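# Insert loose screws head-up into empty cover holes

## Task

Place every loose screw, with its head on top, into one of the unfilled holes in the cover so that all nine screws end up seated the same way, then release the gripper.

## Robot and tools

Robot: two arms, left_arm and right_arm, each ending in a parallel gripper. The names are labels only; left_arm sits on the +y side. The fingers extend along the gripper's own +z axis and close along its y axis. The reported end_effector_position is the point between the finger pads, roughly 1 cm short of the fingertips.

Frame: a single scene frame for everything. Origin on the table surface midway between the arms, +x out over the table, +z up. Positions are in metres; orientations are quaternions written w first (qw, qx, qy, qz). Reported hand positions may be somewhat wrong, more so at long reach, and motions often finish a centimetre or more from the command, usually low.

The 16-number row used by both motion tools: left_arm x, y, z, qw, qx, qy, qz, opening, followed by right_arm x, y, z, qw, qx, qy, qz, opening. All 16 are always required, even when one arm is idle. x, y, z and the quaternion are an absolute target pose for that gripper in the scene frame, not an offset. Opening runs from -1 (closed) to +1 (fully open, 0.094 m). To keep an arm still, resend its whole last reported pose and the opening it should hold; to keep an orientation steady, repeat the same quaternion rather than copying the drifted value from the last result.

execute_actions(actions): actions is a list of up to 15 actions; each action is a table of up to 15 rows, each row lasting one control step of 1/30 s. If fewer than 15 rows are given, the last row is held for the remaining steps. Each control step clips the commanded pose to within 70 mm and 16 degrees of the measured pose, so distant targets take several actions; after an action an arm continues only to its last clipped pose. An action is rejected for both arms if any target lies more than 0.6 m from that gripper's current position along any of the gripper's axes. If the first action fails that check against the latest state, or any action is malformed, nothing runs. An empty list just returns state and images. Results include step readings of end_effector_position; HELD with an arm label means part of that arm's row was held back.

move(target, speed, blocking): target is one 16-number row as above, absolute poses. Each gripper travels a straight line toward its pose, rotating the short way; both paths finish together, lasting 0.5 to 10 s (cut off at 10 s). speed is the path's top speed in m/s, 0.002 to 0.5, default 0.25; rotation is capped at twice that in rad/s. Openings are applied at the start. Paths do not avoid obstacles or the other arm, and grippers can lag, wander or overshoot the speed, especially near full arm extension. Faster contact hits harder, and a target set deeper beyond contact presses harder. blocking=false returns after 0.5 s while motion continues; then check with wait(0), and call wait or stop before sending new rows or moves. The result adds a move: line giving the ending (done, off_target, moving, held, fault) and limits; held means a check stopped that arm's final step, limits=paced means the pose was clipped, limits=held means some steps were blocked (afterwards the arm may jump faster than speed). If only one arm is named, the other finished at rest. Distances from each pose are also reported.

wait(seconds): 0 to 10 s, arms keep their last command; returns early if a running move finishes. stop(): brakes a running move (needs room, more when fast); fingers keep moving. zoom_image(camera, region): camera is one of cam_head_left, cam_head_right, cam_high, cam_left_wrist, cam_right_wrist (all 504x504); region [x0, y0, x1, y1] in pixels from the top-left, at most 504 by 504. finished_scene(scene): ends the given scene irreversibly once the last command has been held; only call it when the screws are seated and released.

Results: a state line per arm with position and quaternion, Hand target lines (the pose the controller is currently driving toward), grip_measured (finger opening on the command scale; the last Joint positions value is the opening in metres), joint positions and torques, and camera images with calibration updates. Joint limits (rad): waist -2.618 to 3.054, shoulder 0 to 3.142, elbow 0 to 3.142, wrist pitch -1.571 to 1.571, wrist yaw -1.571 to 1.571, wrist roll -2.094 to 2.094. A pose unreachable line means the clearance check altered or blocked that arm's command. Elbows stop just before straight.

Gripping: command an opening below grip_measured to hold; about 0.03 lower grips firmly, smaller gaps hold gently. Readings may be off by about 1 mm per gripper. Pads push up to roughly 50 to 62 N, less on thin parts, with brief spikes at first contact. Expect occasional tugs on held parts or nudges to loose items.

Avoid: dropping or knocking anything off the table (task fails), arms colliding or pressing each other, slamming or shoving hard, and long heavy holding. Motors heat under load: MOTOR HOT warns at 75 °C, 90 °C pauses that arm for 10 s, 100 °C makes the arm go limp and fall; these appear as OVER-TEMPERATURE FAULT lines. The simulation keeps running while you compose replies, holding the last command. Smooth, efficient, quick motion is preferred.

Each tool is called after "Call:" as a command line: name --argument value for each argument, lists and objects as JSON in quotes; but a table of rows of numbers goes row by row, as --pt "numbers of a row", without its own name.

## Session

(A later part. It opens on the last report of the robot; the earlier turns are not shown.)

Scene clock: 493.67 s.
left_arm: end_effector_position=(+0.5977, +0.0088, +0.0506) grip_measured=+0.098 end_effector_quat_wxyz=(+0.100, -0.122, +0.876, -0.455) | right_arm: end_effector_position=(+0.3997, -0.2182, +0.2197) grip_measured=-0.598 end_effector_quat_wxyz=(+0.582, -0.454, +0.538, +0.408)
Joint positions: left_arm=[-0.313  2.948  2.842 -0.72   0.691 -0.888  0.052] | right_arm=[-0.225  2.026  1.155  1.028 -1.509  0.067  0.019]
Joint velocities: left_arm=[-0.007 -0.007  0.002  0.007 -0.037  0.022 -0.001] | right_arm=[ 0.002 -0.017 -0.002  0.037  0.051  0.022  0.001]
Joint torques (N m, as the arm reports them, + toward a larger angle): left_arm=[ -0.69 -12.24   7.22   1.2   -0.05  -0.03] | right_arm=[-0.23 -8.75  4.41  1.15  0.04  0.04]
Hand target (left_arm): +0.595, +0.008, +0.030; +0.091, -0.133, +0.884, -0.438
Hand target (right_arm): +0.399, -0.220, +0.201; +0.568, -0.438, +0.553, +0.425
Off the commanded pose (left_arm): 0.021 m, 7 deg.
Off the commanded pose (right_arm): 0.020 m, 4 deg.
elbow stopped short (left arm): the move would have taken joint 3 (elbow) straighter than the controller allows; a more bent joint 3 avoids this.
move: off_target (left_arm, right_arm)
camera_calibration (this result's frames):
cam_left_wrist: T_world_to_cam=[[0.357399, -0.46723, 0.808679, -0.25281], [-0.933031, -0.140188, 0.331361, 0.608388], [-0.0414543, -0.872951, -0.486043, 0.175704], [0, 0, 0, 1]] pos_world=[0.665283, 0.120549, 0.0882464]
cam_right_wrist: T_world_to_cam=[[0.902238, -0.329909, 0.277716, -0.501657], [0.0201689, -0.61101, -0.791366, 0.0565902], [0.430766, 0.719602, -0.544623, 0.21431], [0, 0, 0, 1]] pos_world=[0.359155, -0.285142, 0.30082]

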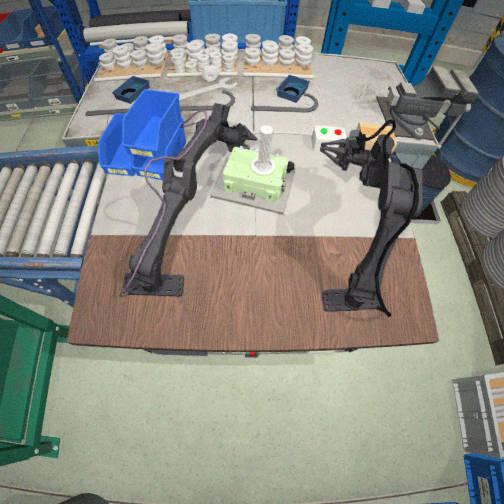

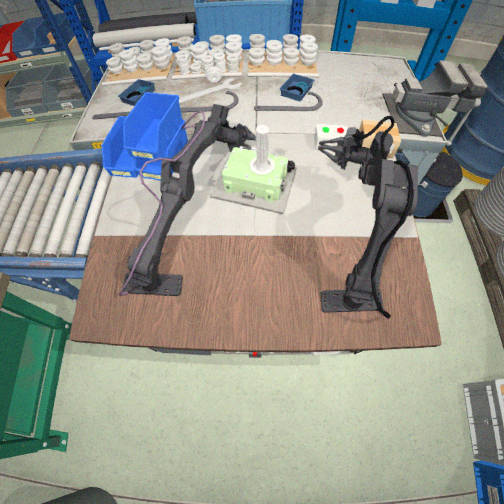

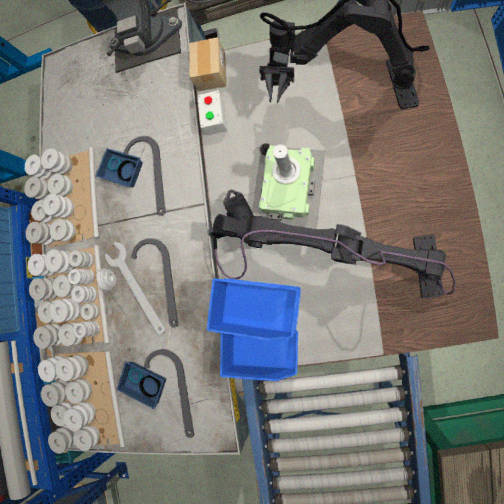

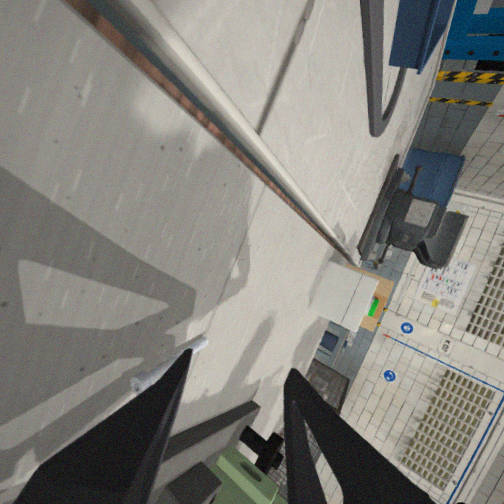

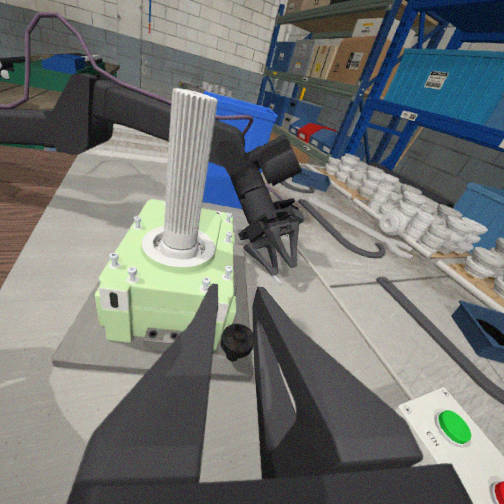

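Call:
move --target '[0.6,0.03,0.08,0.054,-0.118,0.899,-0.419,0.3,0.4,-0.22,0.2,0.568,-0.438,0.553,0.425,-0.6]' --speed 0.05

Call:
move --target '[0.608,0.03,0.07,0.335,0.552,0.719,-0.258,0.3,0.4,-0.22,0.2,0.568,-0.438,0.553,0.425,-0.6]' --speed 0.2

Call:
move --target '[0.608,0.03,0.004,0.335,0.552,0.719,-0.258,0.3,0.4,-0.22,0.2,0.568,-0.438,0.553,0.425,-0.6]' --speed 0.03

Call:
zoom_image --camera "cam_right_wrist" --region '[200,180,340,300]'

Scene clock: 495.47 s.
left_arm: end_effector_position=(+0.5944, +0.0236, +0.0590) grip_measured=+0.298 end_effector_quat_wxyz=(+0.087, -0.141, +0.881, -0.443) | right_arm: end_effector_position=(+0.3997, -0.2182, +0.2197) grip_measured=-0.598 end_effector_quat_wxyz=(+0.582, -0.454, +0.538, +0.408)
Joint positions: left_arm=[-0.295  2.918  2.842 -0.798  0.687 -0.888  0.061] | right_arm=[-0.225  2.026  1.155  1.028 -1.509  0.067  0.019]
Joint velocities: left_arm=[-0.017 -0.002 -0.022 -0.007 -0.007 -0.037 -0.   ] | right_arm=[-0.002 -0.017  0.007  0.007  0.022 -0.051 -0.   ]
Joint torques (N m, as the arm reports them, + toward a larger angle): left_arm=[  0.91 -16.47   7.06   1.24   0.2    0.05] | right_arm=[-0.23 -8.74  4.41  1.15  0.04  0.06]
Hand target (left_arm): +0.599, +0.030, +0.080; +0.104, -0.138, +0.879, -0.445
Hand target (right_arm): +0.399, -0.220, +0.201; +0.568, -0.438, +0.553, +0.425
Off the commanded pose (left_arm): 0.023 m, 6 deg.
Off the commanded pose (right_arm): 0.020 m, 4 deg.
elbow stopped short (left arm): the move would have taken joint 3 (elbow) straighter than the controller allows; a more bent joint 3 avoids this.
move: off_target (left_arm, right_arm)
camera_calibration (this result's frames):
cam_left_wrist: T_world_to_cam=[[0.402715, -0.473474, 0.783354, -0.276803], [-0.914238, -0.166354, 0.369453, 0.591803], [-0.0446126, -0.864956, -0.49986, 0.195083], [0, 0, 0, 1]] pos_world=[0.661225, 0.136128, 0.0957051]
cam_right_wrist: T_world_to_cam=[[0.902134, -0.329889, 0.278078, -0.501695], [0.0204649, -0.611069, -0.791313, 0.0564723], [0.43097, 0.719561, -0.544515, 0.214214], [0, 0, 0, 1]] pos_world=[0.35912, -0.285135, 0.300841]

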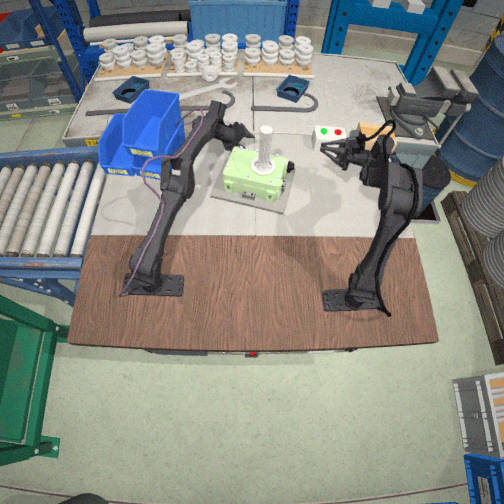

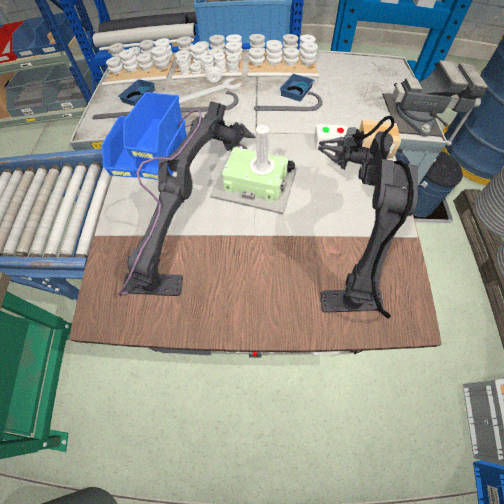

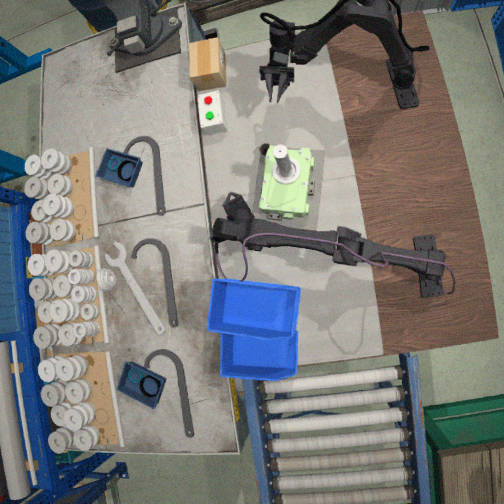

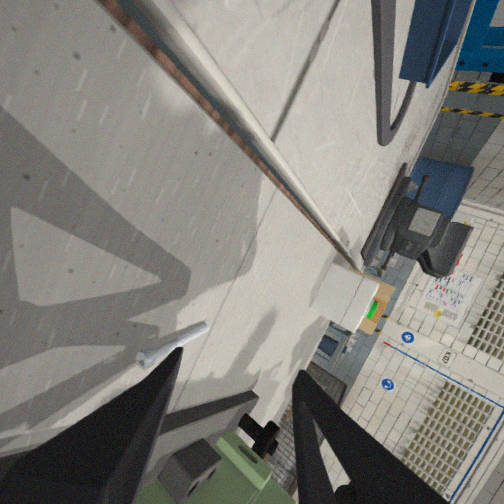

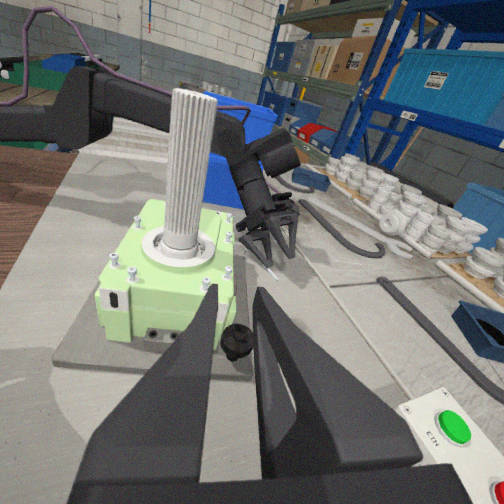

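Scene clock: 499.97 s.
left_arm: end_effector_position=(+0.5995, +0.0232, +0.0620) grip_measured=+0.298 end_effector_quat_wxyz=(+0.383, +0.517, +0.724, -0.249) | right_arm: end_effector_position=(+0.3997, -0.2182, +0.2198) grip_measured=-0.598 end_effector_quat_wxyz=(+0.582, -0.454, +0.538, +0.408)
Joint positions: left_arm=[-0.295  2.918  2.842 -0.77   0.678  0.66   0.061] | right_arm=[-0.225  2.026  1.155  1.029 -1.509  0.068  0.019]
Joint velocities: left_arm=[-0.022  0.002  0.002 -0.066 -0.051  0.051  0.   ] | right_arm=[-0.017 -0.002  0.002 -0.066  0.022 -0.007 -0.001]
Joint torques (N m, as the arm reports them, + toward a larger angle): left_arm=[  1.12 -14.61   7.16   1.51   0.27   0.08] | right_arm=[-0.23 -8.73  4.41  1.15  0.04  0.06]
Hand target (left_arm): +0.607, +0.030, +0.070; +0.398, +0.519, +0.719, -0.238
Hand target (right_arm): +0.399, -0.220, +0.201; +0.568, -0.438, +0.553, +0.425
Off the commanded pose (left_arm): 0.014 m, 7 deg.
Off the commanded pose (right_arm): 0.020 m, 4 deg.
elbow stopped short (left arm): the move would have taken joint 3 (elbow) straighter than the controller allows; a more bent joint 3 avoids this.
move: off_target (left_arm, right_arm)
camera_calibration (this result's frames):
cam_left_wrist: T_world_to_cam=[[-0.864553, -0.474925, 0.164298, 0.516757], [-0.481119, 0.687777, -0.543587, 0.372401], [0.145162, -0.549007, -0.823116, 0.0953973], [0, 0, 0, 1]] pos_world=[0.612085, 0.0416655, 0.196053]
cam_right_wrist: T_world_to_cam=[[0.902134, -0.329891, 0.278076, -0.501699], [0.0204713, -0.611051, -0.791326, 0.0565016], [0.43097, 0.719575, -0.544497, 0.214231], [0, 0, 0, 1]] pos_world=[0.359115, -0.285136, 0.300869]

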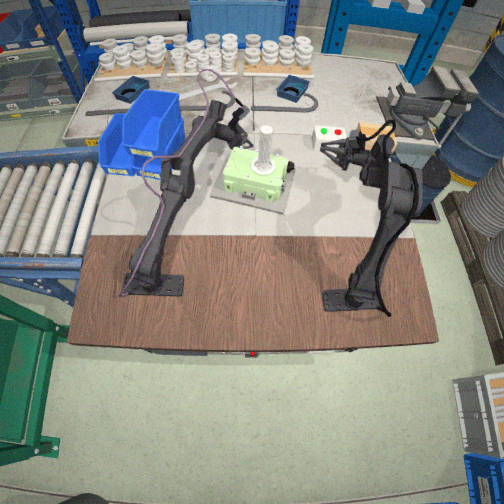

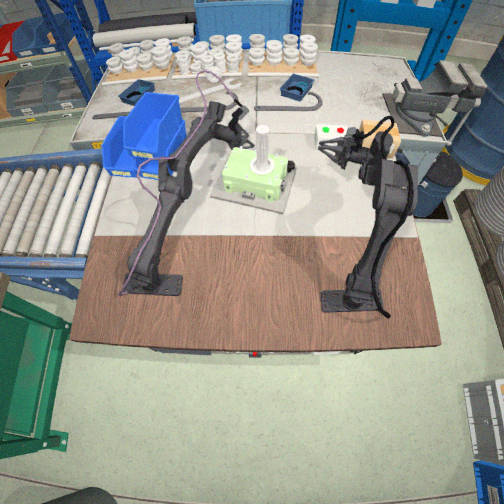

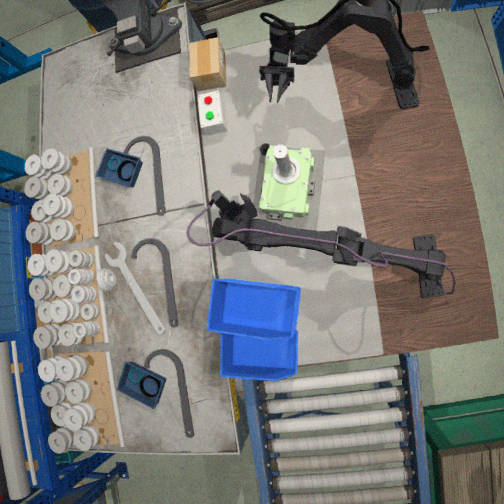

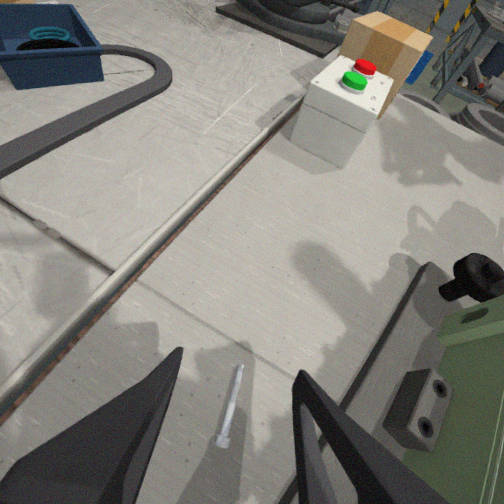

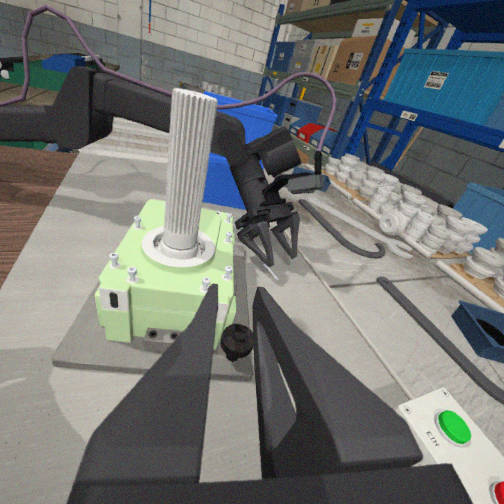

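Scene clock: 502.23 s.
left_arm: end_effector_position=(+0.6042, +0.0194, +0.0275) grip_measured=+0.298 end_effector_quat_wxyz=(+0.390, +0.526, +0.712, -0.252) | right_arm: end_effector_position=(+0.3997, -0.2182, +0.2198) grip_measured=-0.598 end_effector_quat_wxyz=(+0.582, -0.454, +0.538, +0.408)
Joint positions: left_arm=[-0.293  2.991  2.842 -0.69   0.7    0.683  0.061] | right_arm=[-0.225  2.026  1.155  1.029 -1.509  0.068  0.019]
Joint velocities: left_arm=[ 0.007 -0.017  0.007  0.022 -0.051 -0.037 -0.   ] | right_arm=[-0.012 -0.002  0.002  0.066 -0.022 -0.066 -0.   ]
Joint torques (N m, as the arm reports them, + toward a larger angle): left_arm=[  1.15 -11.84   7.24   1.25   0.1    0.21] | right_arm=[-0.24 -8.72  4.41  1.15  0.04  0.06]
Hand target (left_arm): +0.606, +0.030, +0.004; +0.379, +0.528, +0.720, -0.242
Hand target (right_arm): +0.399, -0.220, +0.201; +0.568, -0.438, +0.553, +0.425
Off the commanded pose (left_arm): 0.026 m, 7 deg.
Off the commanded pose (right_arm): 0.020 m, 4 deg.
elbow stopped short (left arm): the move would have taken joint 3 (elbow) straighter than the controller allows; a more bent joint 3 avoids this.
move: off_target (left_arm, right_arm)
camera_calibration (this result's frames):
cam_left_wrist: T_world_to_cam=[[-0.879926, -0.450156, 0.151951, 0.533797], [-0.451916, 0.694304, -0.560102, 0.341172], [0.146633, -0.561518, -0.814369, 0.0633541], [0, 0, 0, 1]] pos_world=[0.614593, 0.0389896, 0.161573]
cam_right_wrist: T_world_to_cam=[[0.90203, -0.329871, 0.278438, -0.501736], [0.0207673, -0.61111, -0.791273, 0.0563836], [0.431174, 0.719534, -0.544389, 0.214135], [0, 0, 0, 1]] pos_world=[0.35908, -0.285129, 0.30089]

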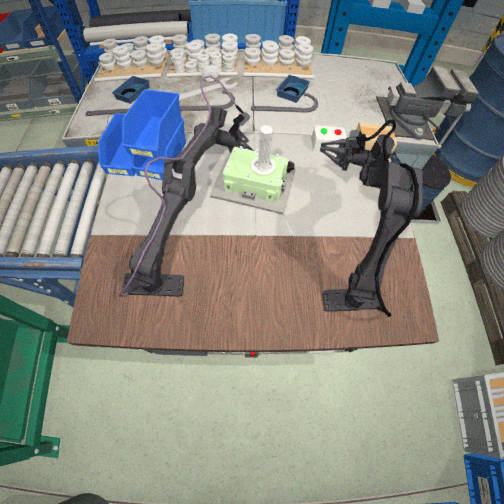

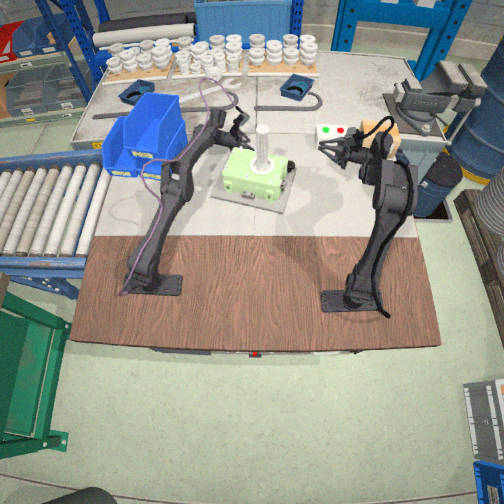

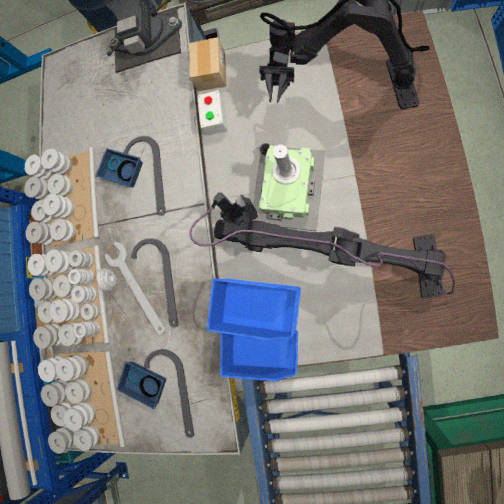

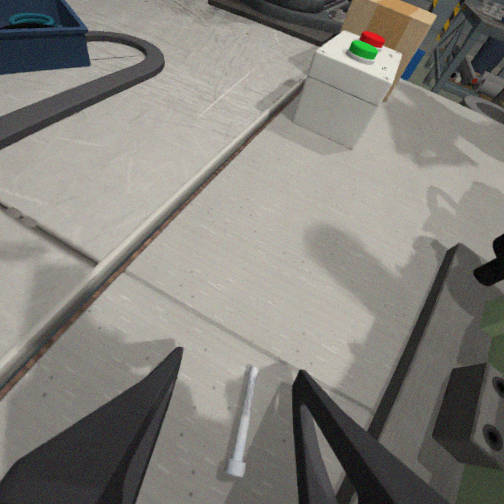

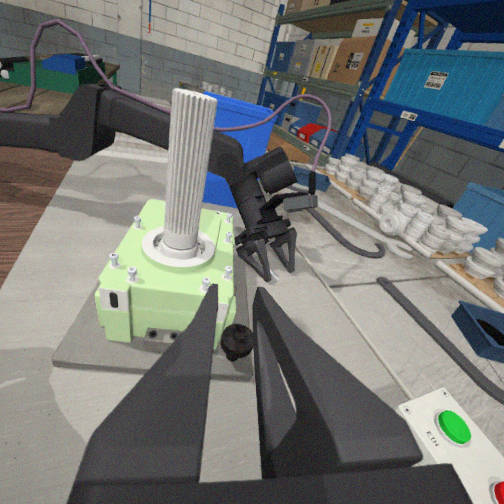

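Region (200, 180, 340, 300) of cam_right_wrist's 504x504 image, scaled by 3.600, with more detail than that image has; it fills the top 432 rows of this view, and the rest is white.

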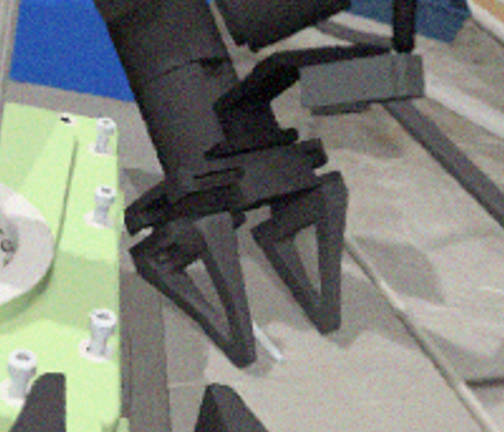

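Call:
move --target '[0.605,0.062,0.04,0.335,0.552,0.719,-0.258,-0.1,0.4,-0.22,0.2,0.568,-0.438,0.553,0.425,-0.6]' --speed 0.03

Call:
move --target '[0.605,0.058,0.004,0.335,0.552,0.719,-0.258,-0.1,0.4,-0.22,0.2,0.568,-0.438,0.553,0.425,-0.6]' --speed 0.02

Call:
zoom_image --camera "cam_right_wrist" --region '[200,180,340,300]'

Scene clock: 504.73 s.
left_arm: end_effector_position=(+0.6020, +0.0525, +0.0272) grip_measured=-0.098 end_effector_quat_wxyz=(+0.369, +0.531, +0.720, -0.251) | right_arm: end_effector_position=(+0.3997, -0.2182, +0.2198) grip_measured=-0.598 end_effector_quat_wxyz=(+0.582, -0.454, +0.538, +0.408)
Joint positions: left_arm=[-0.242  2.973  2.842 -0.799  0.722  0.762  0.042] | right_arm=[-0.225  2.026  1.155  1.029 -1.509  0.068  0.019]
Joint velocities: left_arm=[ 0.007 -0.012 -0.002  0.037  0.066 -0.037 -0.001] | right_arm=[-0.007 -0.007 -0.007  0.037 -0.022  0.051  0.001]
Joint torques (N m, as the arm reports them, + toward a larger angle): left_arm=[  1.22 -15.84   7.12   0.92   0.26   0.12] | right_arm=[-0.24 -8.72  4.39  1.15  0.04  0.05]
Hand target (left_arm): +0.605, +0.062, +0.040; +0.372, +0.532, +0.721, -0.243
Hand target (right_arm): +0.399, -0.220, +0.201; +0.568, -0.438, +0.553, +0.425
Off the commanded pose (left_arm): 0.016 m, 5 deg.
Off the commanded pose (right_arm): 0.020 m, 4 deg.
elbow stopped short (left arm): the move would have taken joint 3 (elbow) straighter than the controller allows; a more bent joint 3 avoids this.
move: off_target (left_arm, right_arm)
camera_calibration (this result's frames):
cam_left_wrist: T_world_to_cam=[[-0.878528, -0.447718, 0.166545, 0.545446], [-0.463554, 0.714847, -0.523557, 0.322059], [0.115352, -0.537162, -0.835554, 0.100135], [0, 0, 0, 1]] pos_world=[0.61693, 0.0677717, 0.161444]
cam_right_wrist: T_world_to_cam=[[0.90203, -0.329874, 0.278435, -0.50174], [0.0207738, -0.611092, -0.791287, 0.0564129], [0.431174, 0.719548, -0.544371, 0.214152], [0, 0, 0, 1]] pos_world=[0.359075, -0.28513, 0.300919]

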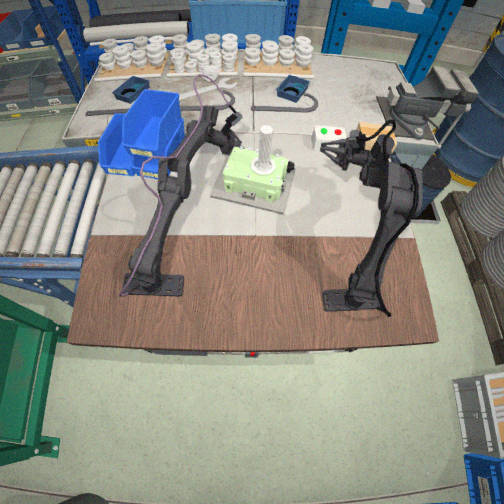

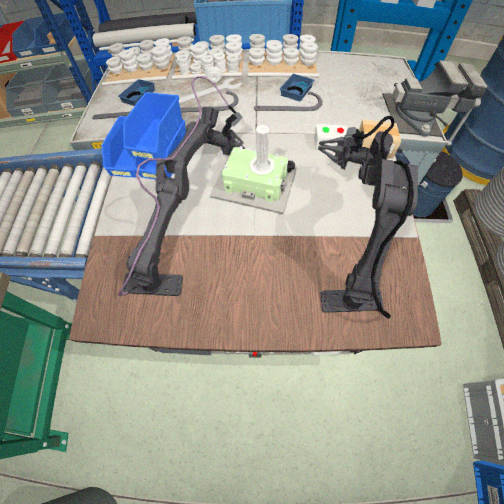

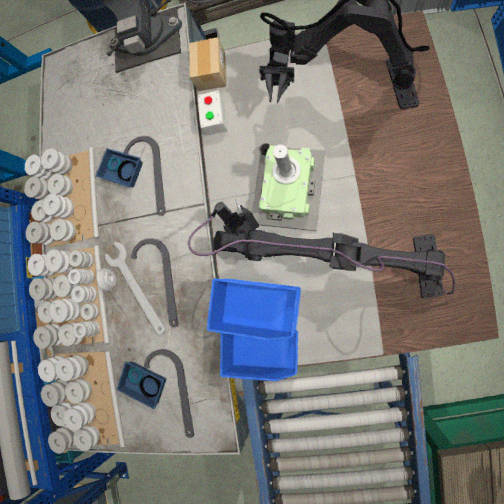

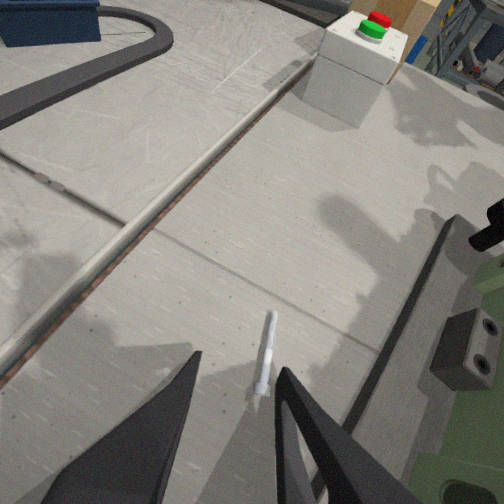

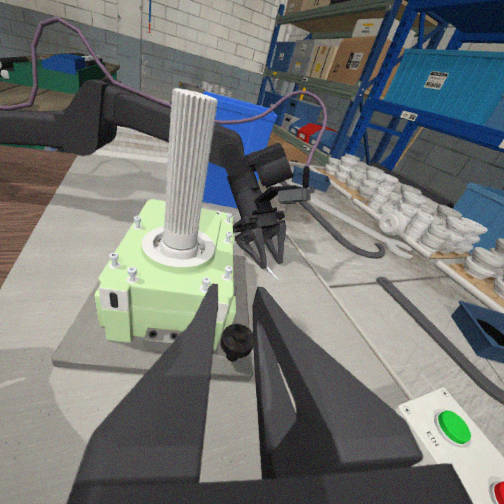

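Scene clock: 506.97 s.
left_arm: end_effector_position=(+0.6027, +0.0505, +0.0262) grip_measured=-0.098 end_effector_quat_wxyz=(+0.375, +0.536, +0.712, -0.255) | right_arm: end_effector_position=(+0.3997, -0.2182, +0.2199) grip_measured=-0.598 end_effector_quat_wxyz=(+0.582, -0.454, +0.538, +0.408)
Joint positions: left_arm=[-0.241  2.98   2.842 -0.781  0.738  0.77   0.042] | right_arm=[-0.225  2.026  1.155  1.03  -1.509  0.068  0.019]
Joint velocities: left_arm=[ 0.002  0.012 -0.017  0.007 -0.007 -0.007 -0.001] | right_arm=[ 0.007 -0.012 -0.022 -0.007 -0.066  0.007  0.   ]
Joint torques (N m, as the arm reports them, + toward a larger angle): left_arm=[  0.61 -11.77   7.14   1.18   0.05   0.15] | right_arm=[-0.25 -8.74  4.44  1.15  0.04  0.06]
Hand target (left_arm): +0.603, +0.058, +0.004; +0.363, +0.537, +0.721, -0.246
Hand target (right_arm): +0.399, -0.220, +0.201; +0.568, -0.438, +0.553, +0.425
Off the commanded pose (left_arm): 0.023 m, 5 deg.
Off the commanded pose (right_arm): 0.020 m, 4 deg.
elbow stopped short (left arm): the move would have taken joint 3 (elbow) straighter than the controller allows; a more bent joint 3 avoids this.
move: off_target (left_arm, right_arm)
camera_calibration (this result's frames):
cam_left_wrist: T_world_to_cam=[[-0.887069, -0.43292, 0.160279, 0.549945], [-0.446066, 0.714412, -0.539111, 0.313112], [0.118886, -0.549724, -0.826843, 0.0964266], [0, 0, 0, 1]] pos_world=[0.616044, 0.0673992, 0.160387]
cam_right_wrist: T_world_to_cam=[[0.901925, -0.329853, 0.278797, -0.501777], [0.0210698, -0.611151, -0.791233, 0.0562949], [0.431378, 0.719507, -0.544263, 0.214057], [0, 0, 0, 1]] pos_world=[0.35904, -0.285123, 0.300939]

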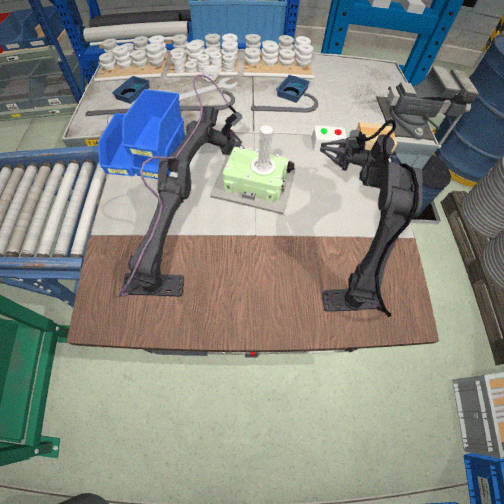

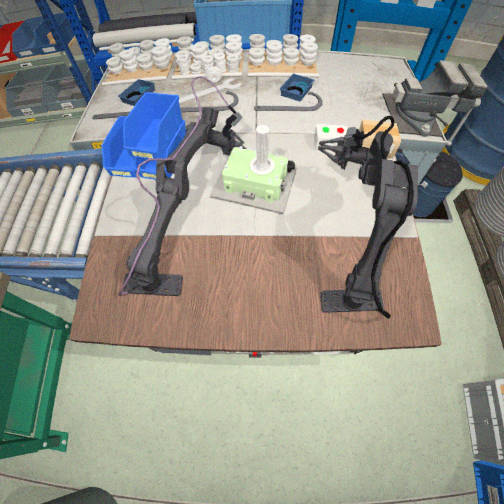

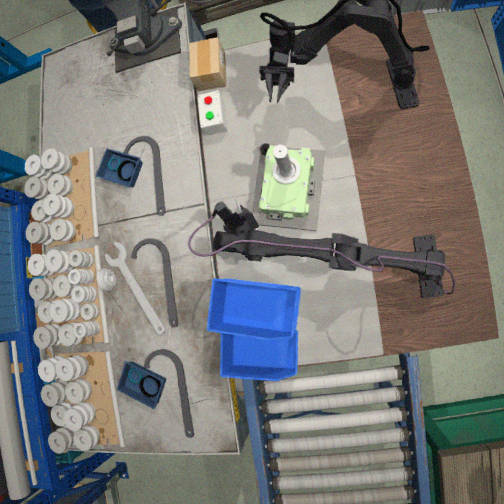

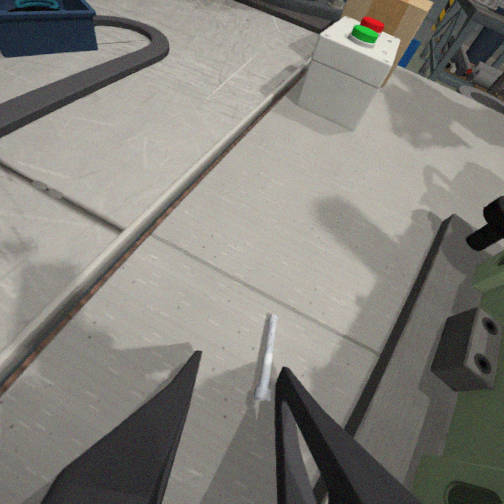

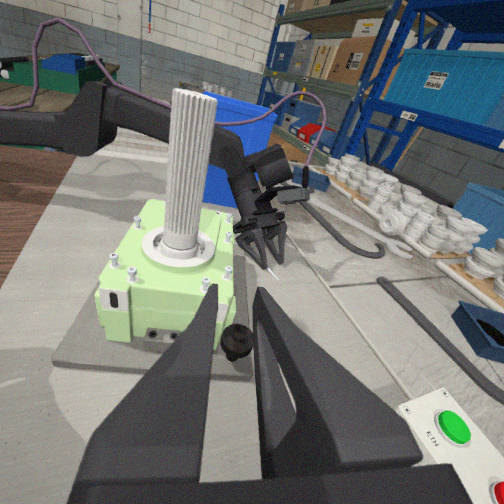

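Region (200, 180, 340, 300) of cam_right_wrist's 504x504 image, scaled by 3.600, with more detail than that image has; it fills the top 432 rows of this view, and the rest is white.

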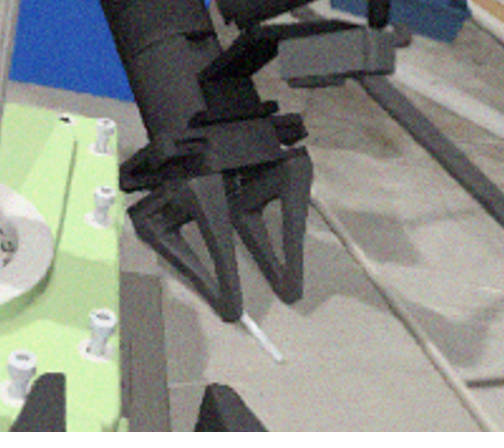

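Call:
move --target '[0.6,0.045,0.015,0.335,0.552,0.719,-0.258,-1,0.4,-0.22,0.2,0.568,-0.438,0.553,0.425,-0.6]' --speed 0.02

Call:
move --target '[0.59,0.06,0.1,0.335,0.552,0.719,-0.258,-1,0.4,-0.22,0.2,0.568,-0.438,0.553,0.425,-0.6]' --speed 0.04

Call:
zoom_image --camera "cam_right_wrist" --region '[200,160,340,280]'

Scene clock: 509.53 s.
left_arm: end_effector_position=(+0.6025, +0.0495, +0.0264) grip_measured=-0.864 end_effector_quat_wxyz=(+0.376, +0.536, +0.711, -0.255) | right_arm: end_effector_position=(+0.3997, -0.2182, +0.2199) grip_measured=-0.598 end_effector_quat_wxyz=(+0.582, -0.454, +0.537, +0.408)
Joint positions: left_arm=[-0.243  2.98   2.842 -0.779  0.739  0.77   0.006] | right_arm=[-0.225  2.026  1.155  1.03  -1.509  0.068  0.019]
Joint velocities: left_arm=[-0.002 -0.027  0.002 -0.11   0.022 -0.066  0.   ] | right_arm=[-0.002  0.002 -0.002  0.051  0.037 -0.022 -0.   ]
Joint torques (N m, as the arm reports them, + toward a larger angle): left_arm=[ -1.26 -13.28   7.14   1.08  -0.08  -0.04] | right_arm=[-0.22 -8.74  4.4   1.14  0.04  0.05]
Hand target (left_arm): +0.599, +0.046, +0.015; +0.362, +0.538, +0.720, -0.247
Hand target (right_arm): +0.399, -0.220, +0.201; +0.568, -0.438, +0.553, +0.425
Off the commanded pose (left_arm): 0.012 m, 5 deg.
Off the commanded pose (right_arm): 0.020 m, 4 deg.
elbow stopped short (left arm): the move would have taken joint 3 (elbow) straighter than the controller allows; a more bent joint 3 avoids this.
move: off_target (left_arm, right_arm)
camera_calibration (this result's frames):
cam_left_wrist: T_world_to_cam=[[-0.888052, -0.43125, 0.159336, 0.549793], [-0.444056, 0.714824, -0.540223, 0.312656], [0.119074, -0.5505, -0.8263, 0.0959884], [0, 0, 0, 1]] pos_world=[0.615652, 0.0664456, 0.160618]
cam_right_wrist: T_world_to_cam=[[0.901821, -0.329832, 0.279159, -0.501815], [0.0213657, -0.611211, -0.79118, 0.0561768], [0.431581, 0.719467, -0.544155, 0.213961], [0, 0, 0, 1]] pos_world=[0.359005, -0.285116, 0.30096]

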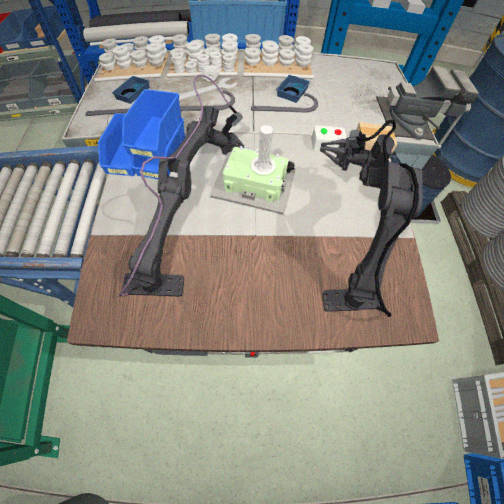

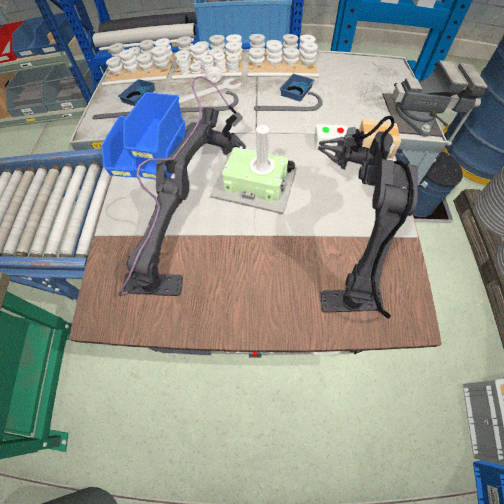

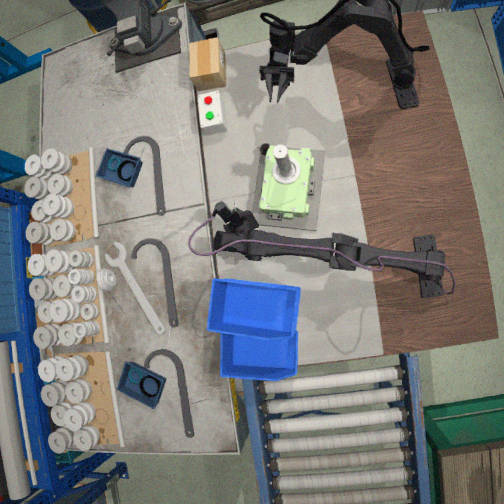

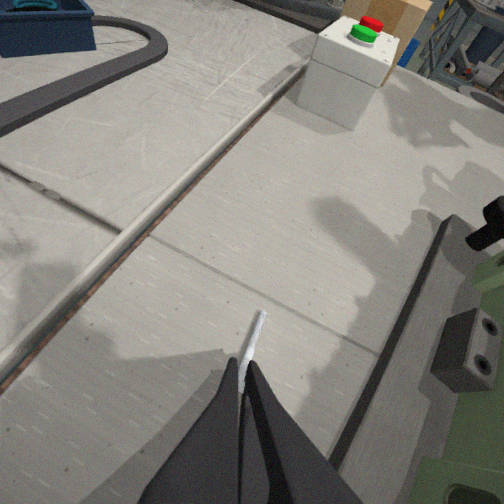

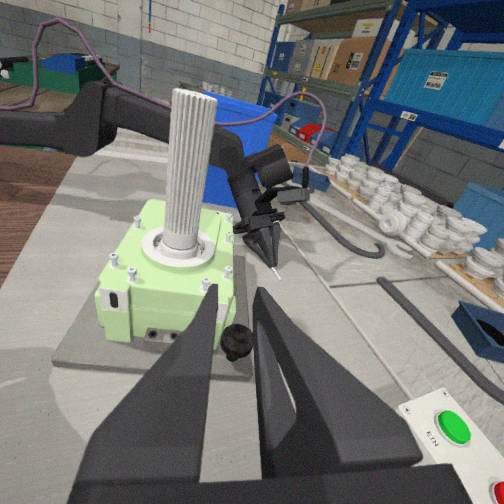

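Scene clock: 511.77 s.
left_arm: end_effector_position=(+0.5875, +0.0565, +0.0803) grip_measured=-0.864 end_effector_quat_wxyz=(+0.359, +0.533, +0.724, -0.252) | right_arm: end_effector_position=(+0.3997, -0.2182, +0.2199) grip_measured=-0.598 end_effector_quat_wxyz=(+0.582, -0.454, +0.537, +0.408)
Joint positions: left_arm=[-0.243  2.861  2.842 -0.936  0.717  0.77   0.006] | right_arm=[-0.225  2.026  1.155  1.03  -1.509  0.069  0.019]
Joint velocities: left_arm=[ 0.012 -0.002 -0.027 -0.051  0.037  0.022  0.   ] | right_arm=[ 0.002 -0.012  0.007 -0.051  0.037 -0.037  0.   ]
Joint torques (N m, as the arm reports them, + toward a larger angle): left_arm=[  0.52 -16.13   7.02   1.16   0.31   0.01] | right_arm=[-0.23 -8.71  4.41  1.14  0.04  0.06]
Hand target (left_arm): +0.589, +0.060, +0.100; +0.371, +0.534, +0.719, -0.246
Hand target (right_arm): +0.399, -0.220, +0.201; +0.568, -0.438, +0.553, +0.425
Off the commanded pose (left_arm): 0.020 m, 4 deg.
Off the commanded pose (right_arm): 0.020 m, 4 deg.
elbow stopped short (left arm): the move would have taken joint 3 (elbow) straighter than the controller allows; a more bent joint 3 avoids this.
move: off_target (left_arm, right_arm)
camera_calibration (this result's frames):
cam_left_wrist: T_world_to_cam=[[-0.877159, -0.447065, 0.175285, 0.524112], [-0.469685, 0.722785, -0.506929, 0.342044], [0.099937, -0.526986, -0.843978, 0.157506], [0, 0, 0, 1]] pos_world=[0.604642, 0.0700914, 0.214455]
cam_right_wrist: T_world_to_cam=[[0.901821, -0.329835, 0.279156, -0.501818], [0.0213722, -0.611193, -0.791193, 0.0562062], [0.431581, 0.719481, -0.544137, 0.213978], [0, 0, 0, 1]] pos_world=[0.359, -0.285117, 0.300989]

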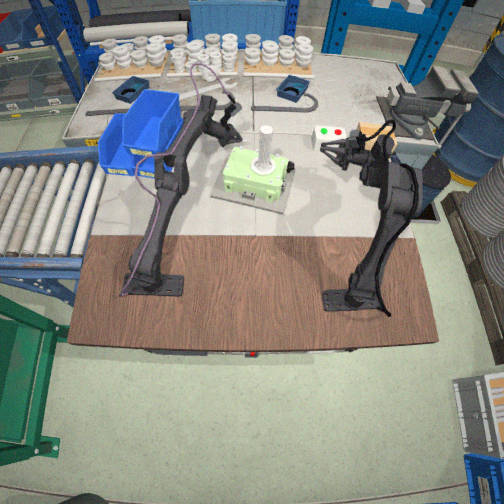

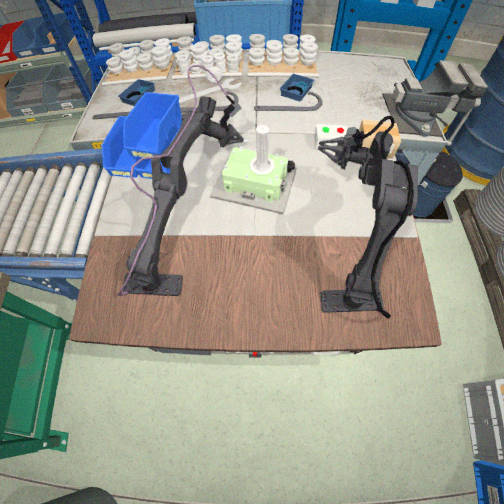

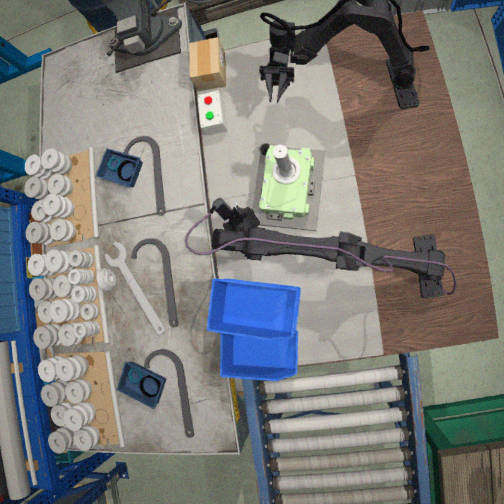

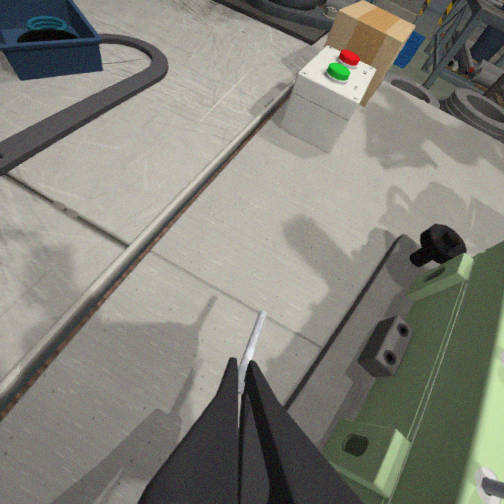

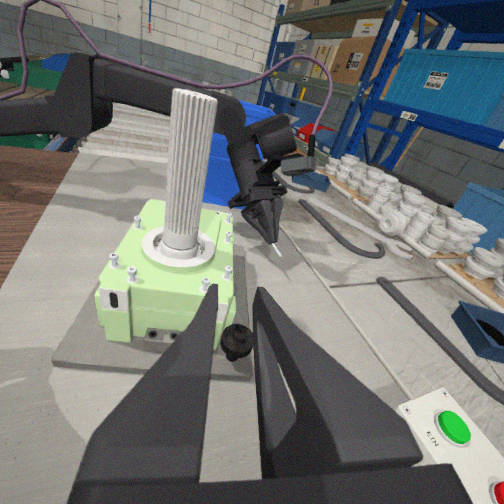

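Region (200, 160, 340, 280) of cam_right_wrist's 504x504 image, scaled by 3.600, with more detail than that image has; it fills the top 432 rows of this view, and the rest is white.

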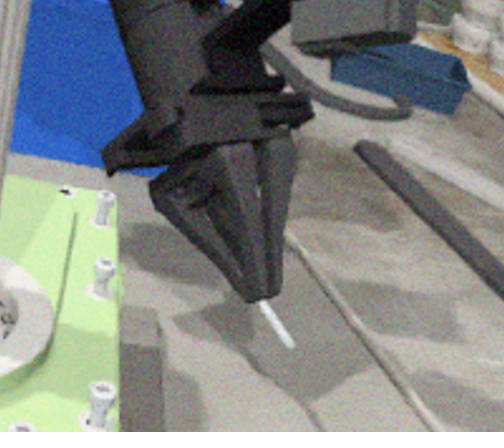

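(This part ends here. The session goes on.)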